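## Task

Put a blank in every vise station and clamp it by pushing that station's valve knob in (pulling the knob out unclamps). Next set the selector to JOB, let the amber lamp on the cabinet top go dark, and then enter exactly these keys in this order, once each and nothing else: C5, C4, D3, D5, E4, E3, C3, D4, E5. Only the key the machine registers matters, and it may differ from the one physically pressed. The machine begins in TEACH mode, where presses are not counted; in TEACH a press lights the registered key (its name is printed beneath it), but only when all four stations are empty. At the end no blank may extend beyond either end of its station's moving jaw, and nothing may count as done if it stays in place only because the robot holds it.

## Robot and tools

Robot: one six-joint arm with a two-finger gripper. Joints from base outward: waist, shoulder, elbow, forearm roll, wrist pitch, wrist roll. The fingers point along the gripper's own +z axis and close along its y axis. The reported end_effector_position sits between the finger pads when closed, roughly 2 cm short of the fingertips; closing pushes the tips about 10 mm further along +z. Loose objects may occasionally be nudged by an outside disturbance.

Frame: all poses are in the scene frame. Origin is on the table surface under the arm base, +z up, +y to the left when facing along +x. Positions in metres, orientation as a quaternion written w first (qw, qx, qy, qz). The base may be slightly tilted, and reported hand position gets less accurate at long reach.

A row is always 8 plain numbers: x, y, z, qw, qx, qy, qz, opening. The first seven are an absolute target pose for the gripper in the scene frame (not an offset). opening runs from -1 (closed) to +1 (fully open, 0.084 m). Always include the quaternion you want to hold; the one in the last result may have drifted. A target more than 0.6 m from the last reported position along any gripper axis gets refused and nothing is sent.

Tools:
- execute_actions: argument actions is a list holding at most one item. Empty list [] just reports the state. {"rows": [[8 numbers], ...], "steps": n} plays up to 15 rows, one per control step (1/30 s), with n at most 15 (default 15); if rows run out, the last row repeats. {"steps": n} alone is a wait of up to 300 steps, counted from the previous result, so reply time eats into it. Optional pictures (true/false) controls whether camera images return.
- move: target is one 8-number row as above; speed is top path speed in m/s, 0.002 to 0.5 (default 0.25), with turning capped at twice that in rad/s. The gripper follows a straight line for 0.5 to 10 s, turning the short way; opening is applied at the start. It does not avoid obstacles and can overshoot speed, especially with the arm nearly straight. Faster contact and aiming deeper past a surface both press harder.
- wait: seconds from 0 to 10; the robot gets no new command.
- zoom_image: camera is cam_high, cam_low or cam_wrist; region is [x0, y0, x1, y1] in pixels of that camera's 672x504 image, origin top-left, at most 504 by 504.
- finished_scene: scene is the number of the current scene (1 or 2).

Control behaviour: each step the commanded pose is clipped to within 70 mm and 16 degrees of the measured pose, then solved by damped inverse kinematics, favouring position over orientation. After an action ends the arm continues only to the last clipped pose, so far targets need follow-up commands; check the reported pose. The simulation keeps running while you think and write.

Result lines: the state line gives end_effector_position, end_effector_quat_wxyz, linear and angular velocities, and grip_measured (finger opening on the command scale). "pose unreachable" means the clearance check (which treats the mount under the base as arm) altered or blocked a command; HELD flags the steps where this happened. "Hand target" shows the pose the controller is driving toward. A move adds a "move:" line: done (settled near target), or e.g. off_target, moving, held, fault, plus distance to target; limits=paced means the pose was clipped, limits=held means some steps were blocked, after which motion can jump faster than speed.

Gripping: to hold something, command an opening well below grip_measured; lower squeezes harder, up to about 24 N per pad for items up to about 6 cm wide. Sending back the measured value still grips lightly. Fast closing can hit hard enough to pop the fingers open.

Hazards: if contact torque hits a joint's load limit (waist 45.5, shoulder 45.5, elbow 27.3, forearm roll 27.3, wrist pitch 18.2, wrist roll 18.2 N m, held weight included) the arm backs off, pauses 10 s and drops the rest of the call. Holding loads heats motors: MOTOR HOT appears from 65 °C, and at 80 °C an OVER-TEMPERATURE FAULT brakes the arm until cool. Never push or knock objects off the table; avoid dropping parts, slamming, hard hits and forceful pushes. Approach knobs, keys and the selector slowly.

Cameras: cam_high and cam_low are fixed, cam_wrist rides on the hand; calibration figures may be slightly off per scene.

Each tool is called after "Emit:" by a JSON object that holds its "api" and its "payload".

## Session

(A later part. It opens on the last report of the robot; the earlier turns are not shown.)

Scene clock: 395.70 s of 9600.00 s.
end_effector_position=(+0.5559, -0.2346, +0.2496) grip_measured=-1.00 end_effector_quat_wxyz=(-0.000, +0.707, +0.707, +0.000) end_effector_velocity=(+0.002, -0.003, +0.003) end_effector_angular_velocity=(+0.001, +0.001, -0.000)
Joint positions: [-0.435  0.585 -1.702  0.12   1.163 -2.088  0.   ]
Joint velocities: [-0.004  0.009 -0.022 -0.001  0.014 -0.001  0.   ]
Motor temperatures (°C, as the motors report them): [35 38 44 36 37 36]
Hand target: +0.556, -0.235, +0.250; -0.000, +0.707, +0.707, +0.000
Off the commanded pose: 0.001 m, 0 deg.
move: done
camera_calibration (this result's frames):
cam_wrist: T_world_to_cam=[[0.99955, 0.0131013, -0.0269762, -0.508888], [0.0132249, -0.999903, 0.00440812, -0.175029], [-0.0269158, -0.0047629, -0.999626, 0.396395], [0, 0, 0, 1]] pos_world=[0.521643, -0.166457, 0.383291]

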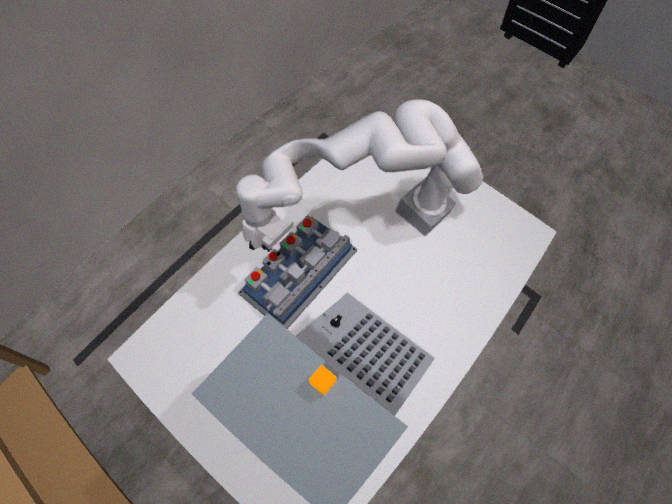

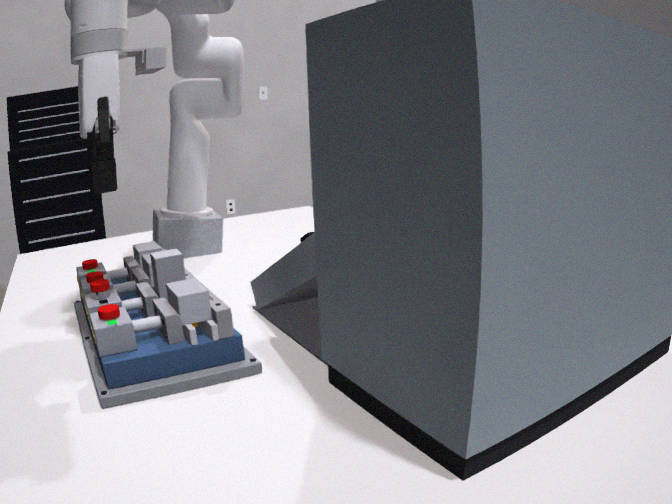

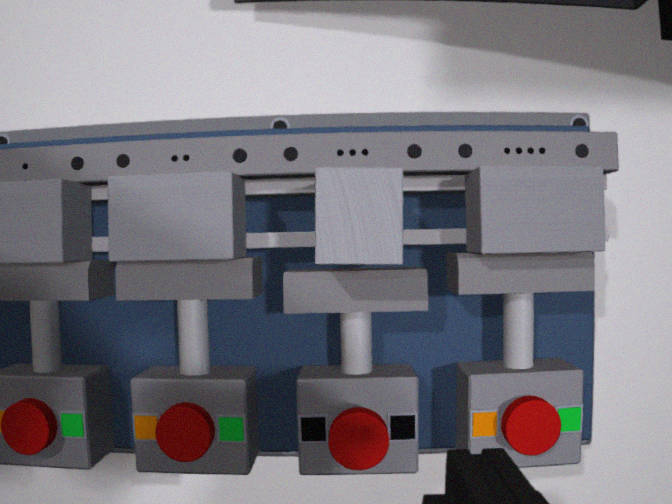

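Good. Clamp.

Emit:
{"api": "move", "payload": {"target": [0.525,-0.258,0.15,0,1,0,0,-1], "speed": 0.15}}

Emit:
{"api": "move", "payload": {"target": [0.525,-0.258,0.115,0,1,0,0,-1], "speed": 0.02}}

Emit:
{"api": "move", "payload": {"target": [0.525,-0.258,0.24,0,1,0,0,0], "speed": 0.1}}

Emit:
{"api": "move", "payload": {"target": [0.56,0.03,0.25,0,0.974,0,0.225,0], "speed": 0.2}}

Scene clock: 403.17 s of 9600.00 s.
end_effector_position=(+0.5248, -0.2578, +0.1503) grip_measured=-1.00 end_effector_quat_wxyz=(+0.000, +1.000, +0.001, +0.000) end_effector_velocity=(-0.000, -0.000, -0.001) end_effector_angular_velocity=(-0.001, +0.001, -0.012)
Joint positions: [-0.47   0.648 -1.496  0.138  0.9   -0.591  0.   ]
Joint velocities: [ 0.     0.001  0.001 -0.001 -0.002  0.013  0.   ]
Motor temperatures (°C, as the motors report them): [35 38 44 36 37 36]
Hand target: +0.525, -0.258, +0.150; +0.000, +1.000, -0.000, -0.000
Off the commanded pose: 0.000 m, 0 deg.
move: done
camera_calibration (this result's frames):
cam_wrist: T_world_to_cam=[[0.0136411, -0.999541, -0.0270354, -0.223854], [-0.999895, -0.0137696, 0.00457158, 0.588474], [-0.00494175, 0.0269702, -0.999624, 0.292816], [0, 0, 0, 1]] pos_world=[0.592912, -0.223545, 0.283964]

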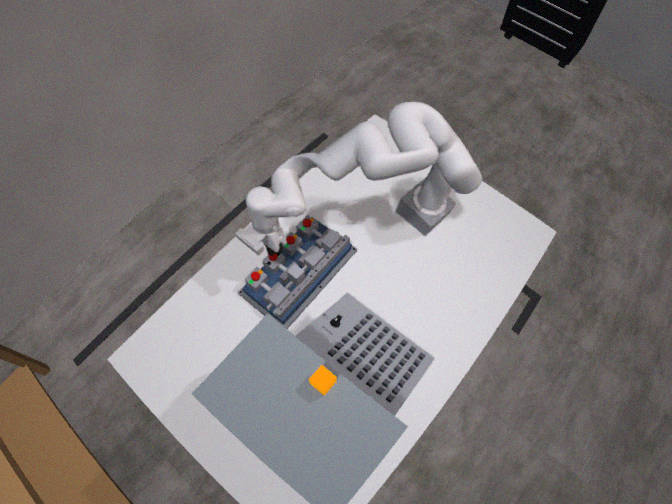

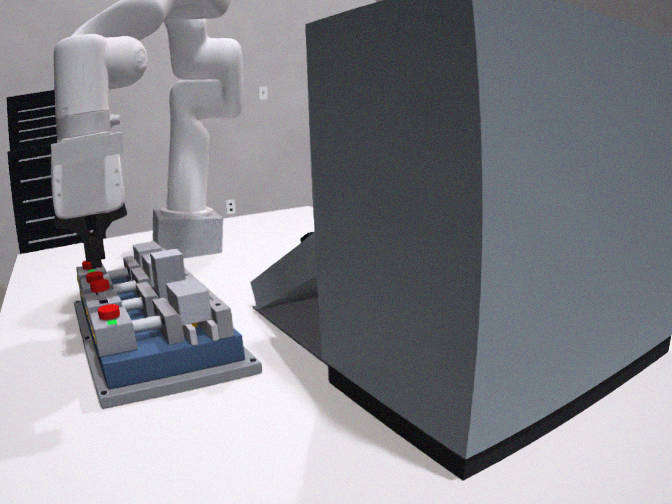

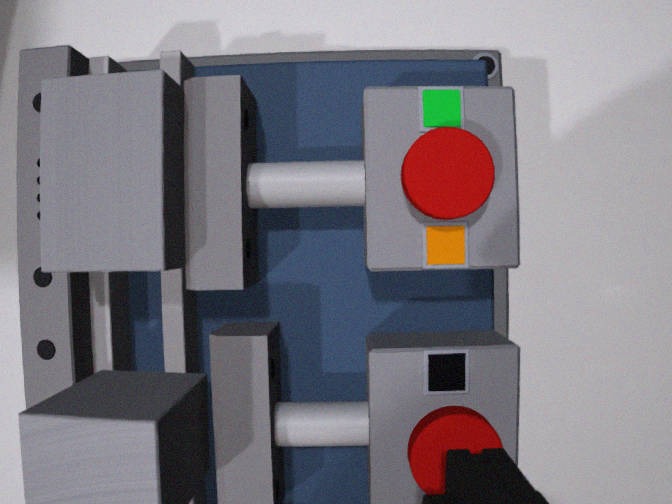

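Scene clock: 405.17 s of 9600.00 s.
end_effector_position=(+0.5258, -0.2584, +0.1179) grip_measured=-1.00 end_effector_quat_wxyz=(+0.001, +1.000, +0.000, +0.001) end_effector_velocity=(-0.000, +0.000, -0.002) end_effector_angular_velocity=(+0.000, +0.000, -0.001)
Joint positions: [-0.463  0.705 -1.488  0.147  0.831 -0.596  0.   ]
Joint velocities: [ 0.     0.003  0.001  0.001 -0.003  0.     0.   ]
Motor temperatures (°C, as the motors report them): [35 38 44 36 37 36]
Hand target: +0.525, -0.258, +0.115; +0.000, +1.000, -0.000, -0.000
Off the commanded pose: 0.003 m, 0 deg.
move: done
camera_calibration (this result's frames):
cam_wrist: T_world_to_cam=[[0.0128524, -0.999587, -0.0256996, -0.225063], [-0.999915, -0.01291, 0.00207462, 0.590177], [-0.00240554, 0.0256708, -0.999668, 0.258788], [0, 0, 0, 1]] pos_world=[0.593642, -0.223994, 0.251694]

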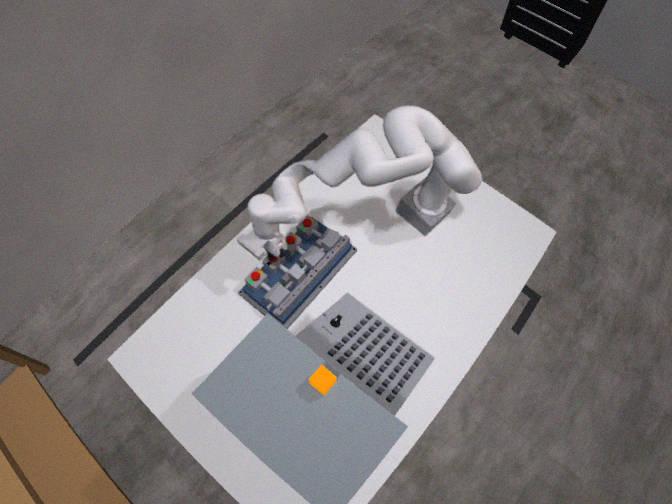

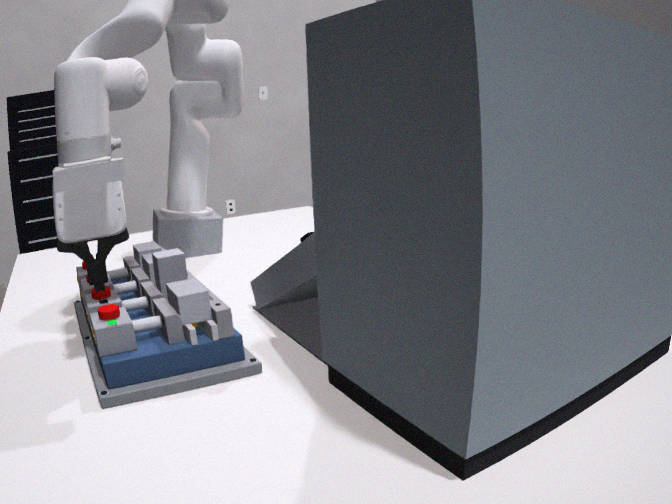

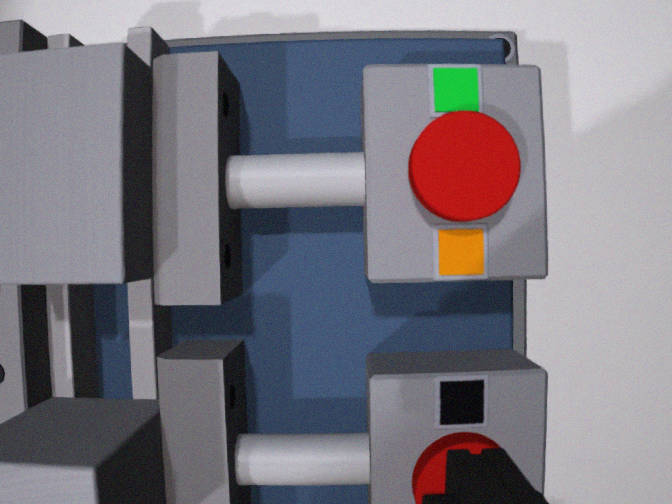

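Scene clock: 406.77 s of 9600.00 s.
end_effector_position=(+0.5250, -0.2580, +0.2388) grip_measured=-0.01 end_effector_quat_wxyz=(-0.000, +1.000, +0.000, -0.000) end_effector_velocity=(+0.000, -0.000, +0.004) end_effector_angular_velocity=(+0.000, -0.000, -0.000)
Joint positions: [-0.49   0.538 -1.589  0.12   1.105 -0.579  0.044]
Joint velocities: [-0.001 -0.003 -0.008 -0.001  0.011  0.001 -0.   ]
Motor temperatures (°C, as the motors report them): [35 38 44 36 37 36]
Hand target: +0.525, -0.258, +0.240; -0.000, +1.000, +0.000, +0.000
Off the commanded pose: 0.001 m, 0 deg.
move: done
camera_calibration (this result's frames):
cam_wrist: T_world_to_cam=[[0.0128081, -0.999521, -0.0281847, -0.220888], [-0.9999, -0.0129737, 0.00569782, 0.58829], [-0.00606074, 0.0281089, -0.999586, 0.382211], [0, 0, 0, 1]] pos_world=[0.593377, -0.223894, 0.372475]

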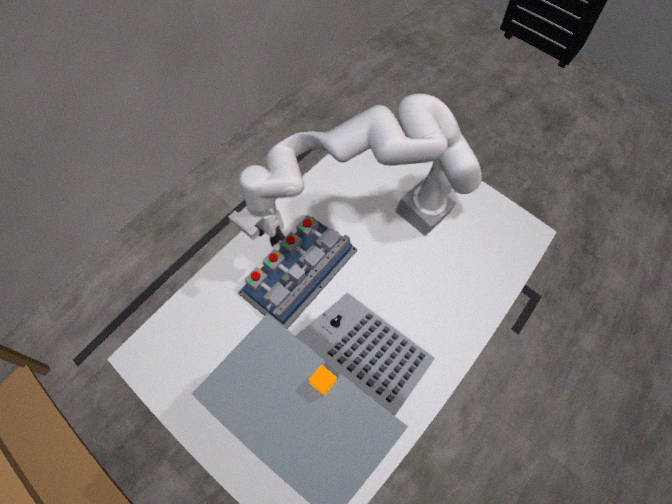

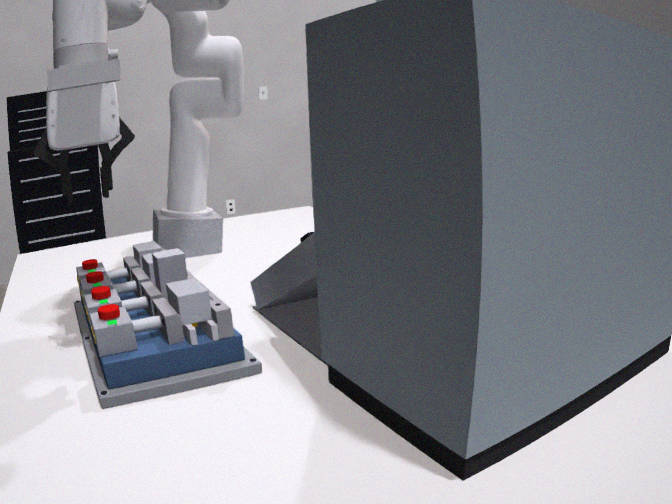

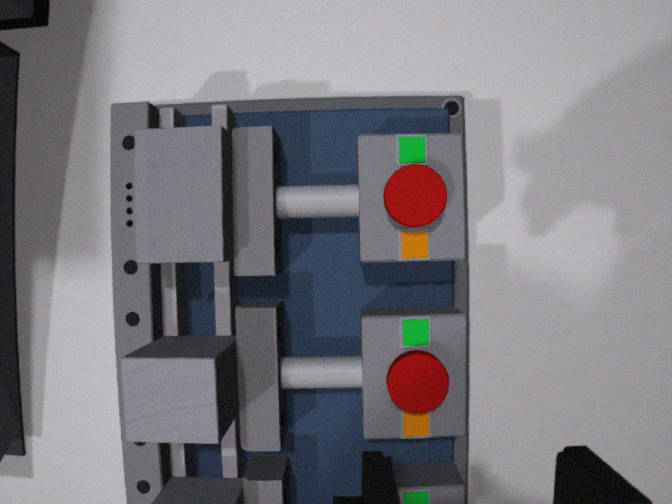

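Scene clock: 408.77 s of 9600.00 s.
end_effector_position=(+0.5604, +0.0288, +0.2501) grip_measured=-0.01 end_effector_quat_wxyz=(+0.000, +0.974, -0.000, +0.224) end_effector_velocity=(+0.000, +0.003, +0.000) end_effector_angular_velocity=(-0.004, -0.004, -0.001)
Joint positions: [ 0.039  0.09  -0.897  0.297  0.354 -0.22   0.044]
Joint velocities: [ 0.007 -0.001  0.003 -0.014 -0.009  0.018 -0.   ]
Motor temperatures (°C, as the motors report them): [35 38 44 36 37 36]
Hand target: +0.560, +0.029, +0.250; +0.000, +0.974, -0.000, +0.225
Off the commanded pose: 0.001 m, 0 deg.
move: done
camera_calibration (this result's frames):
cam_wrist: T_world_to_cam=[[0.0228562, -0.999557, -0.0190801, 0.057691], [-0.901251, -0.0123406, -0.433122, 0.681737], [0.432694, 0.0270954, -0.901134, 0.115119], [0, 0, 0, 1]] pos_world=[0.563286, 0.0629593, 0.400113]

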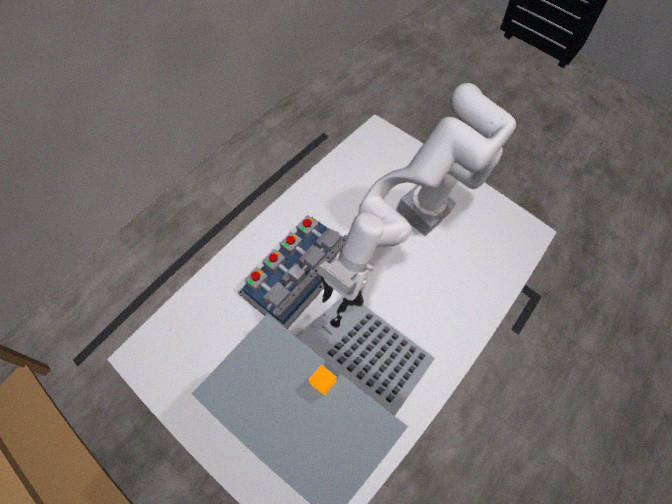

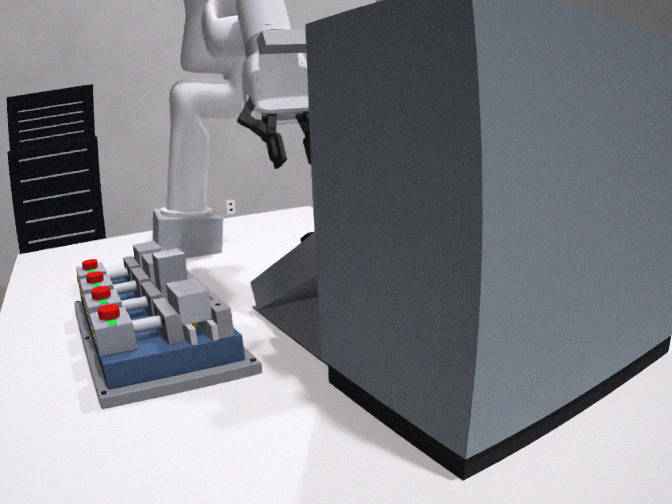

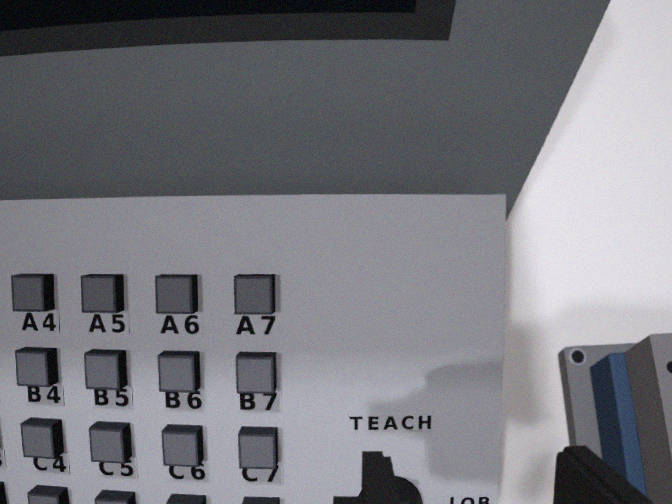

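Emit:
{"api": "move", "payload": {"target": [0.50,0.039,0.24,0,0.974,0,0.225,0], "speed": 0.15}}

Scene clock: 411.37 s of 9600.00 s.
end_effector_position=(+0.5003, +0.0390, +0.2401) grip_measured=-0.01 end_effector_quat_wxyz=(+0.000, +0.974, -0.000, +0.225) end_effector_velocity=(-0.003, +0.000, -0.001) end_effector_angular_velocity=(-0.000, +0.001, -0.000)
Joint positions: [ 0.074 -0.079 -0.664  0.311  0.284 -0.209  0.044]
Joint velocities: [ 0.001 -0.007  0.009 -0.001 -0.001  0.002 -0.   ]
Motor temperatures (°C, as the motors report them): [35 38 44 36 37 36]
Hand target: +0.500, +0.039, +0.240; +0.000, +0.974, -0.000, +0.225
Off the commanded pose: 0.000 m, 0 deg.
move: done
camera_calibration (this result's frames):
cam_wrist: T_world_to_cam=[[0.0231925, -0.999554, -0.0188087, 0.0688817], [-0.900714, -0.0127283, -0.434226, 0.623365], [0.433793, 0.0270121, -0.900608, 0.131208], [0, 0, 0, 1]] pos_world=[0.502959, 0.0732412, 0.390144]

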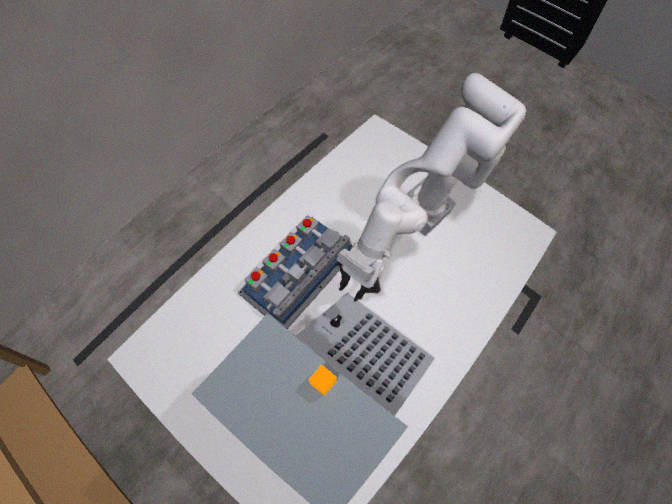

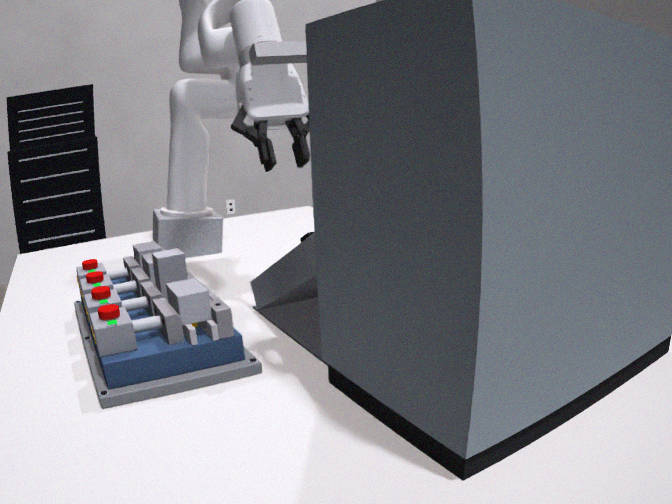

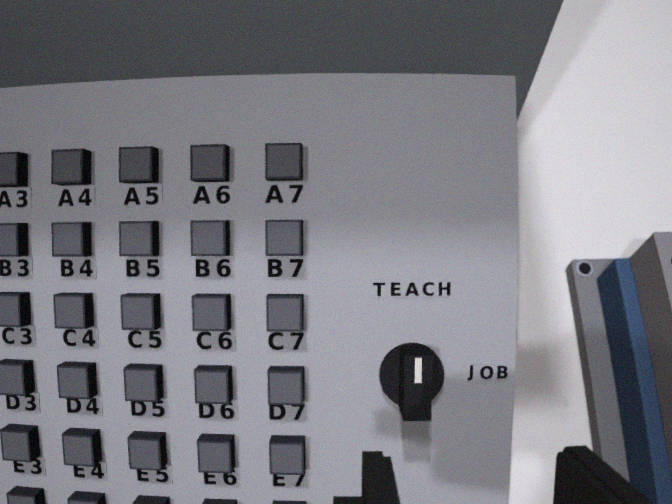

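Emit:
{"api": "move", "payload": {"target": [0.541,0.037,0.182,0,0.974,0,0.225,0], "speed": 0.1}}

Emit:
{"api": "move", "payload": {"target": [0.561,0.037,0.140,0,0.974,0,0.225,0], "speed": 0.03}}

Emit:
{"api": "move", "payload": {"target": [0.561,0.037,0.140,0,0.974,0,0.225,-0.9], "speed": 0.03}}

Scene clock: 414.70 s of 9600.00 s.
end_effector_position=(+0.5408, +0.0368, +0.1824) grip_measured=-0.01 end_effector_quat_wxyz=(+0.000, +0.974, -0.000, +0.225) end_effector_velocity=(+0.001, -0.000, -0.003) end_effector_angular_velocity=(+0.002, +0.002, +0.001)
Joint positions: [ 0.109  0.184 -0.793  0.476  0.151 -0.349  0.044]
Joint velocities: [ 0.002  0.009 -0.005  0.018 -0.002 -0.016  0.   ]
Motor temperatures (°C, as the motors report them): [35 37 44 36 37 36]
Hand target: +0.541, +0.037, +0.182; +0.000, +0.974, -0.000, +0.225
Off the commanded pose: 0.001 m, 0 deg.
move: done
camera_calibration (this result's frames):
cam_wrist: T_world_to_cam=[[0.0229654, -0.99957, -0.0182589, 0.0646094], [-0.900595, -0.0127551, -0.434472, 0.634747], [0.434052, 0.0264217, -0.9005, 0.0616488], [0, 0, 0, 1]] pos_world=[0.543407, 0.0710489, 0.332474]

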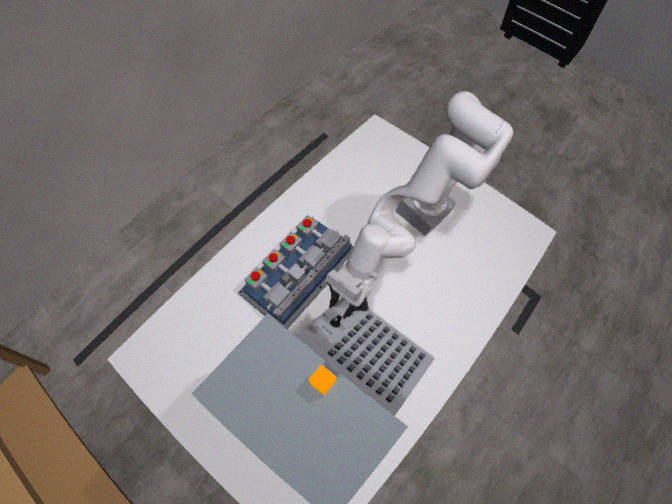

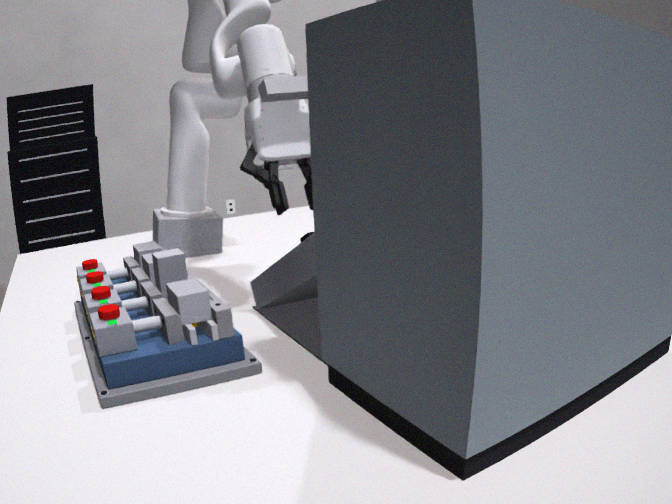

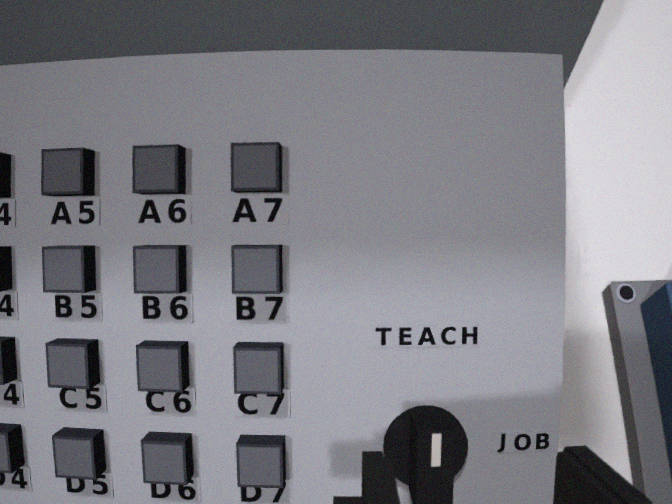

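Scene clock: 416.60 s of 9600.00 s.
end_effector_position=(+0.5608, +0.0368, +0.1403) grip_measured=-0.01 end_effector_quat_wxyz=(+0.000, +0.974, -0.000, +0.225) end_effector_velocity=(+0.001, +0.000, -0.001) end_effector_angular_velocity=(+0.002, -0.002, +0.001)
Joint positions: [ 0.145  0.35  -0.892  0.672  0.085 -0.516  0.044]
Joint velocities: [ 0.003  0.006 -0.007  0.027 -0.001 -0.025  0.   ]
Motor temperatures (°C, as the motors report them): [35 37 43 36 37 36]
Hand target: +0.561, +0.037, +0.140; +0.000, +0.974, -0.000, +0.225
Off the commanded pose: 0.000 m, 0 deg.
move: done
camera_calibration (this result's frames):
cam_wrist: T_world_to_cam=[[0.0229678, -0.999569, -0.0182797, 0.0634443], [-0.900788, -0.0127599, -0.434072, 0.634579], [0.433652, 0.0264358, -0.900693, 0.0152482], [0, 0, 0, 1]] pos_world=[0.563552, 0.0711111, 0.290347]

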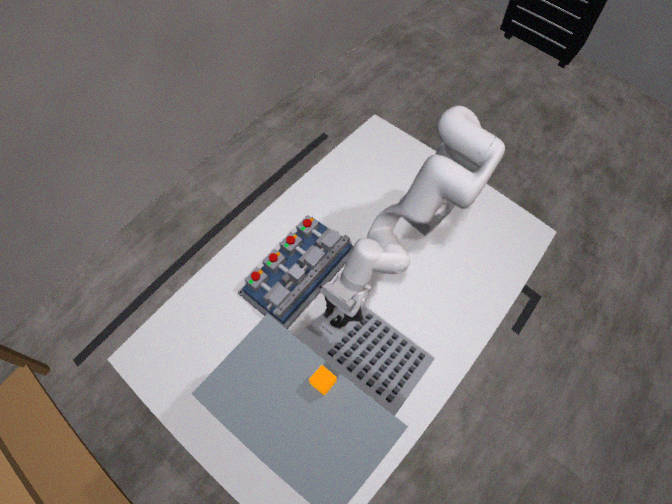

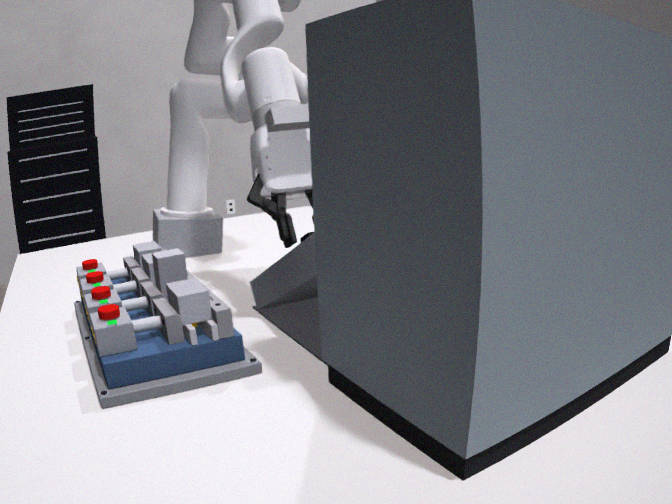

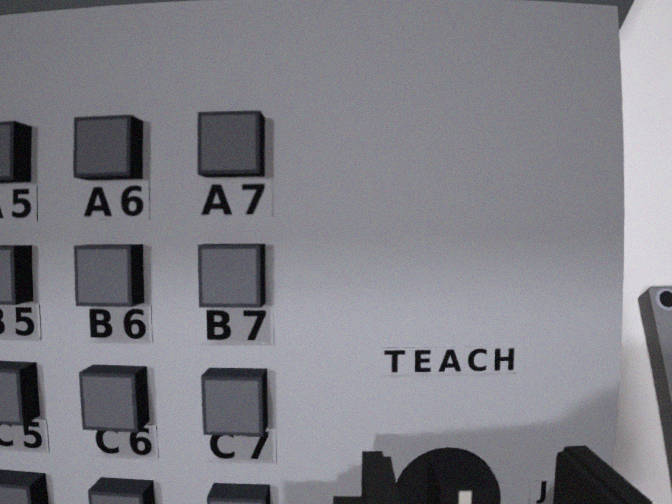

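Scene clock: 417.30 s of 9600.00 s.
end_effector_position=(+0.5610, +0.0393, +0.1403) grip_measured=-0.74 end_effector_quat_wxyz=(-0.001, +0.974, +0.002, +0.225) end_effector_velocity=(+0.000, -0.000, -0.000) end_effector_angular_velocity=(-0.003, -0.004, -0.001)
Joint positions: [ 0.15   0.35  -0.893  0.677  0.086 -0.521  0.012]
Joint velocities: [ 0.002  0.001  0.002  0.004 -0.008 -0.002  0.   ]
Motor temperatures (°C, as the motors report them): [35 37 43 36 37 36]
Hand target: +0.561, +0.037, +0.140; +0.000, +0.974, -0.000, +0.225
Off the commanded pose: 0.002 m, 0 deg.
move: done
camera_calibration (this result's frames):
cam_wrist: T_world_to_cam=[[0.0274876, -0.999428, -0.0196826, 0.0635773], [-0.900808, -0.0162298, -0.433914, 0.634867], [0.433347, 0.0296575, -0.900739, 0.0151091], [0, 0, 0, 1]] pos_world=[0.563598, 0.0733967, 0.290338]

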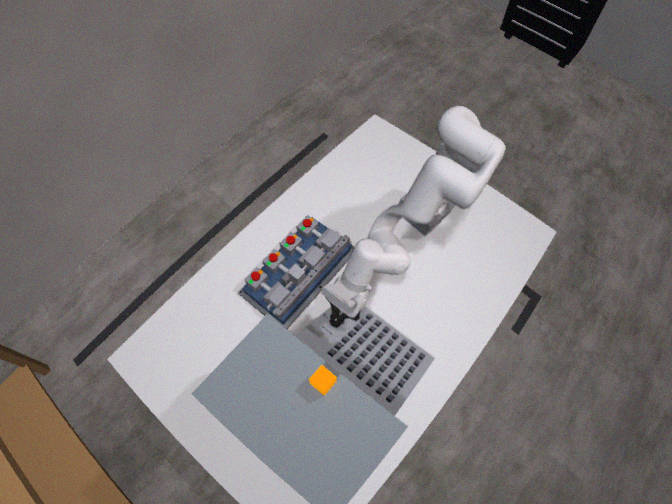

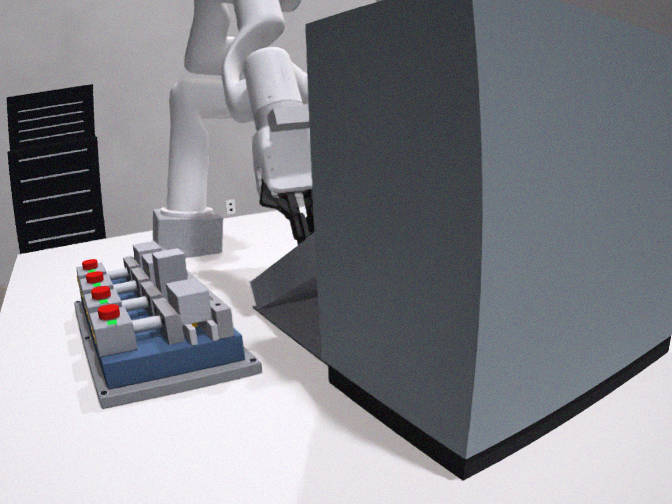

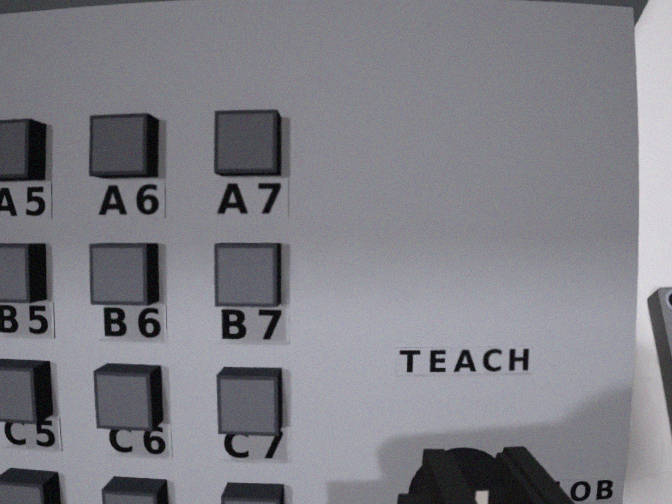

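Emit:
{"api": "move", "payload": {"target": [0.561,0.040,0.140,-0.086,0.900,-0.373,0.208,-0.9], "speed": 0.2}}

Emit:
{"api": "move", "payload": {"target": [0.561,0.040,0.140,-0.159,0.689,-0.689,0.159,-0.9], "speed": 0.2}}

Emit:
{"api": "move", "payload": {"target": [0.561,0.040,0.140,-0.159,0.689,-0.689,0.159,-0.2]}}

Emit:
{"api": "move", "payload": {"target": [0.53,0.040,0.205,-0.159,0.689,-0.689,0.159,-0.2], "speed": 0.08}}

Emit:
{"api": "move", "payload": {"target": [0.60,0.136,0.22,0.0616,0.7044,0.7044,0.0616,-1], "speed": 0.15}}

Scene clock: 423.03 s of 9600.00 s.
end_effector_position=(+0.5604, +0.0387, +0.1392) grip_measured=-0.73 end_effector_quat_wxyz=(-0.087, +0.900, -0.373, +0.208) end_effector_velocity=(+0.000, +0.001, +0.000) end_effector_angular_velocity=(-0.005, +0.013, -0.014)
Joint positions: [ 0.151  0.352 -0.892  0.687  0.081  0.26   0.012]
Joint velocities: [-0.01  -0.003  0.006 -0.136  0.006  0.136  0.   ]
Motor temperatures (°C, as the motors report them): [35 37 43 36 37 36]
Hand target: +0.561, +0.040, +0.140; -0.087, +0.900, -0.373, +0.208
Off the commanded pose: 0.002 m, 0 deg.
After step 90, 0.30 s passed at rest.
move: done
camera_calibration (this result's frames):
cam_wrist: T_world_to_cam=[[-0.615173, -0.715146, -0.331855, 0.455543], [-0.644986, 0.698581, -0.309802, 0.445586], [0.453381, 0.0234603, -0.891008, 0.00210574], [0, 0, 0, 1]] pos_world=[0.56668, 0.0144521, 0.291094]

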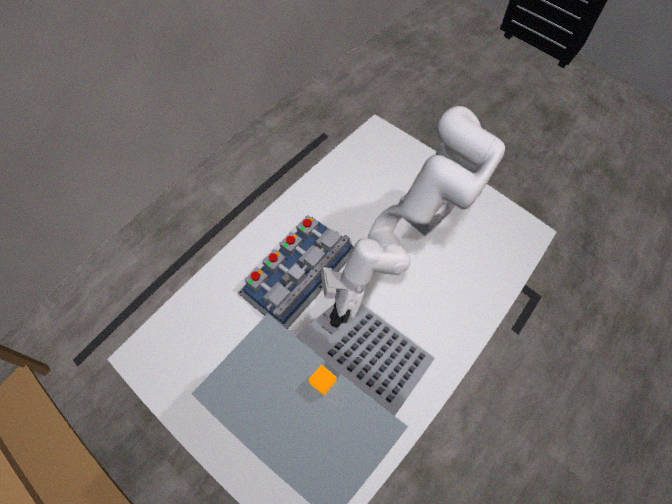

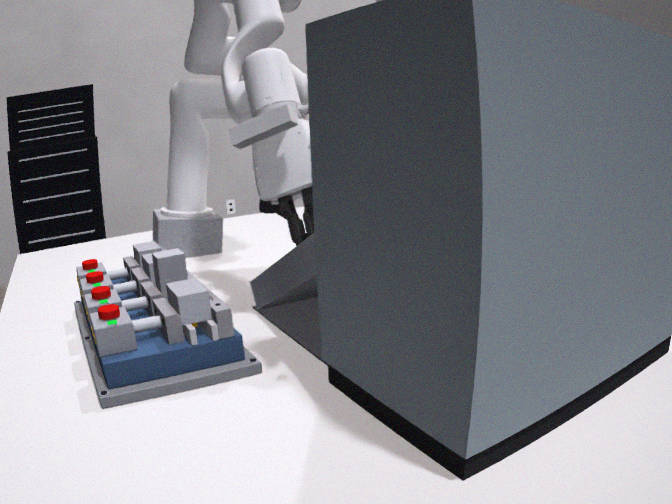

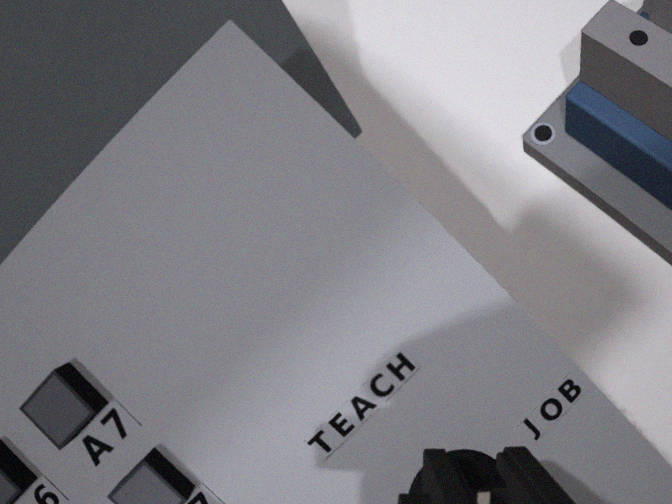

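Scene clock: 425.47 s of 9600.00 s.
end_effector_position=(+0.5588, +0.0400, +0.1379) grip_measured=-0.73 end_effector_quat_wxyz=(-0.159, +0.690, -0.688, +0.157) end_effector_velocity=(-0.000, +0.000, +0.000) end_effector_angular_velocity=(-0.006, +0.014, -0.017)
Joint positions: [ 0.153  0.351 -0.889  0.686  0.083  1.045  0.012]
Joint velocities: [-0.012 -0.003  0.007 -0.135  0.006  0.137  0.   ]
Motor temperatures (°C, as the motors report them): [35 37 44 36 37 36]
Hand target: +0.561, +0.040, +0.140; -0.160, +0.689, -0.689, +0.159
Off the commanded pose: 0.003 m, 0 deg.
move: done
camera_calibration (this result's frames):
cam_wrist: T_world_to_cam=[[-0.887886, -0.0150245, -0.459818, 0.597114], [-0.0168837, 0.999857, -0.0000686032, 0.0374059], [0.459754, 0.00770252, -0.888013, -0.00166925], [0, 0, 0, 1]] pos_world=[0.531568, -0.0284164, 0.273084]

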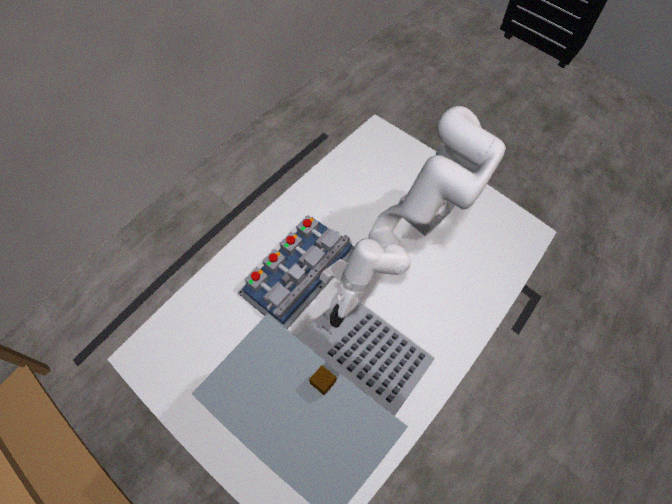

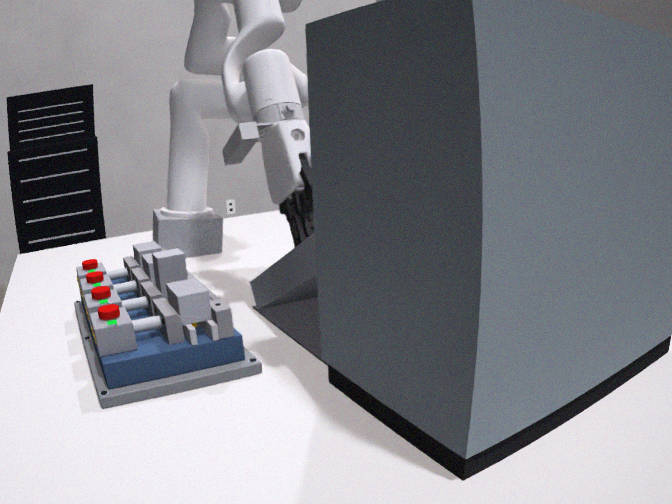

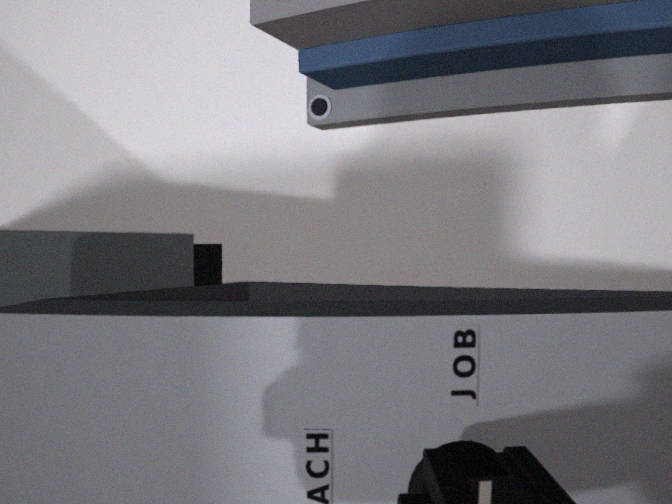

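Scene clock: 426.17 s of 9600.00 s.
end_effector_position=(+0.5611, +0.0401, +0.1402) grip_measured=-0.22 end_effector_quat_wxyz=(-0.159, +0.689, -0.689, +0.159) end_effector_velocity=(-0.001, -0.001, -0.001) end_effector_angular_velocity=(-0.001, +0.004, -0.003)
Joint positions: [ 0.151  0.35  -0.892  0.664  0.083  1.067  0.035]
Joint velocities: [-0.002  0.002  0.002 -0.012  0.001  0.011  0.   ]
Motor temperatures (°C, as the motors report them): [35 37 44 36 37 36]
Hand target: +0.561, +0.040, +0.140; -0.159, +0.689, -0.689, +0.159
Off the commanded pose: 0.000 m, 0 deg.
move: done
camera_calibration (this result's frames):
cam_wrist: T_world_to_cam=[[-0.886229, -0.0128518, -0.463069, 0.599676], [-0.0139436, 0.999902, -0.00106534, 0.0358468], [0.463037, 0.00551273, -0.886322, -0.0027385], [0, 0, 0, 1]] pos_world=[0.533218, -0.0281213, 0.275302]

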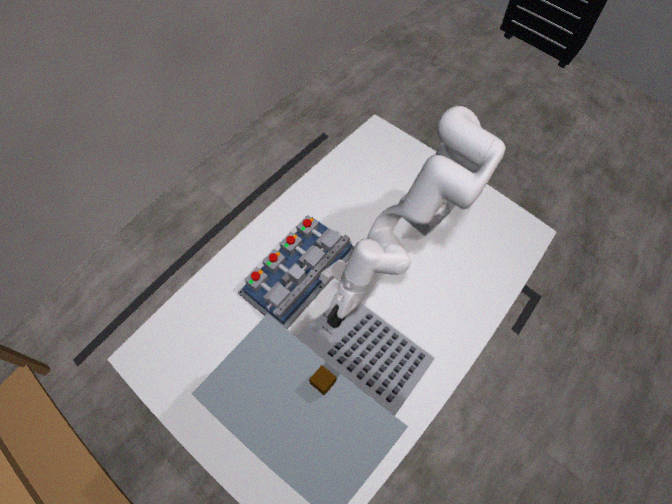

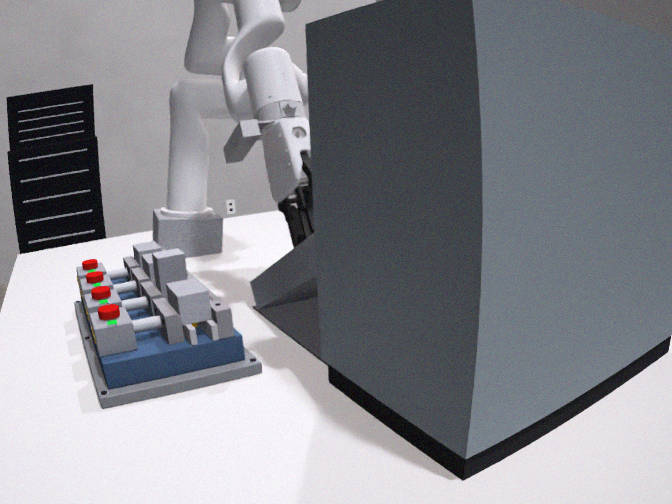

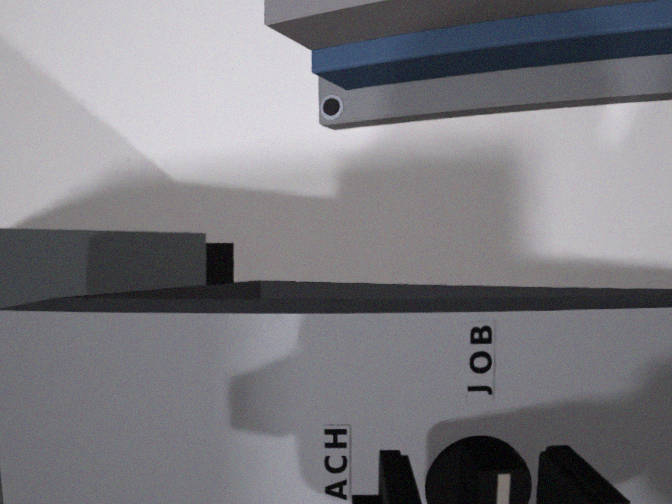

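Scene clock: 427.50 s of 9600.00 s.
end_effector_position=(+0.5302, +0.0402, +0.2045) grip_measured=-0.22 end_effector_quat_wxyz=(-0.159, +0.689, -0.689, +0.159) end_effector_velocity=(-0.001, +0.000, +0.003) end_effector_angular_velocity=(-0.001, +0.001, -0.001)
Joint positions: [ 0.098  0.097 -0.755  0.393  0.2    1.297  0.035]
Joint velocities: [-0.002 -0.009  0.002 -0.017  0.007  0.016  0.   ]
Motor temperatures (°C, as the motors report them): [35 37 44 36 37 36]
Hand target: +0.530, +0.040, +0.205; -0.159, +0.689, -0.689, +0.159
Off the commanded pose: 0.001 m, 0 deg.
move: done
camera_calibration (this result's frames):
cam_wrist: T_world_to_cam=[[-0.886637, -0.012502, -0.462297, 0.602046], [-0.0138764, 0.999904, -0.000427079, 0.0352146], [0.462257, 0.00603634, -0.886725, 0.0690406], [0, 0, 0, 1]] pos_world=[0.50237, -0.0281012, 0.339559]

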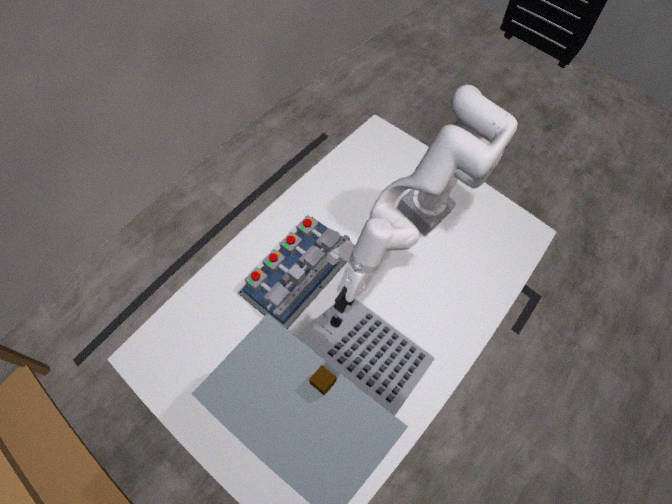

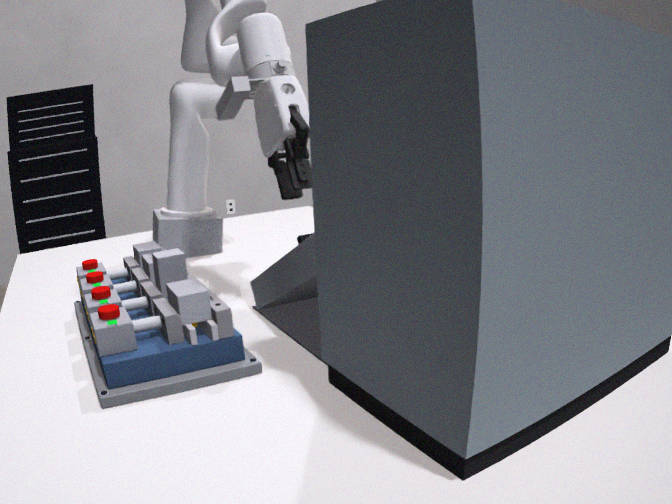

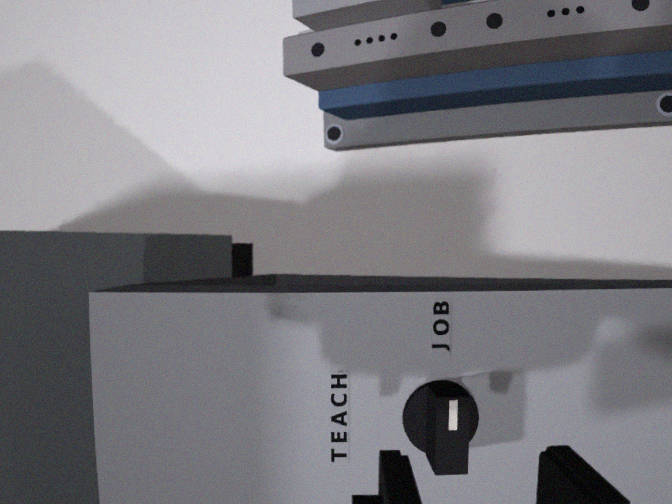

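Scene clock: 437.83 s of 9600.00 s.
end_effector_position=(+0.5969, +0.1311, +0.2191) grip_measured=-1.00 end_effector_quat_wxyz=(+0.049, +0.757, +0.647, +0.074) end_effector_velocity=(-0.000, +0.000, -0.000) end_effector_angular_velocity=(-0.003, +0.002, +0.012)
Joint positions: [ 0.191  0.373 -1.346  0.152  0.771 -1.343  0.   ]
Joint velocities: [ 0.001  0.001 -0.002 -0.002  0.003 -0.01   0.   ]
Motor temperatures (°C, as the motors report them): [35 37 44 36 37 36]
Hand target: +0.597, +0.131, +0.219; +0.049, +0.757, +0.647, +0.074
Off the commanded pose: 0.006 m, 9 deg.
move: off_target (path cut at 10 s)
camera_calibration (this result's frames):
cam_wrist: T_world_to_cam=[[0.978983, -0.145218, 0.143191, -0.559735], [-0.140555, -0.989172, -0.0422171, 0.290861], [0.147772, 0.0212037, -0.988794, 0.258667], [0, 0, 0, 1]] pos_world=[0.55063, 0.200943, 0.348197]

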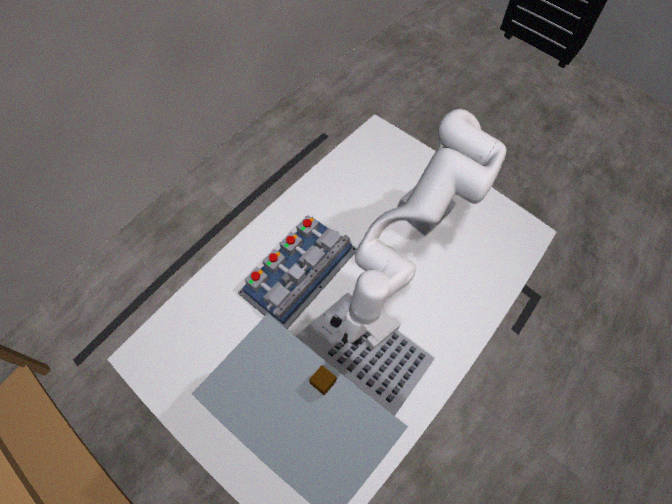

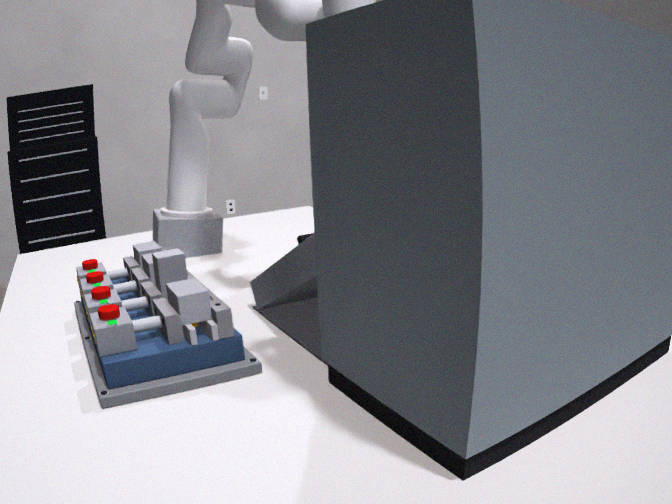

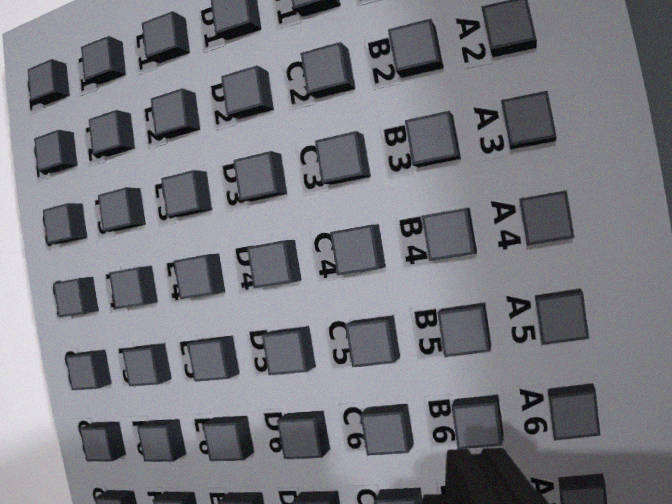

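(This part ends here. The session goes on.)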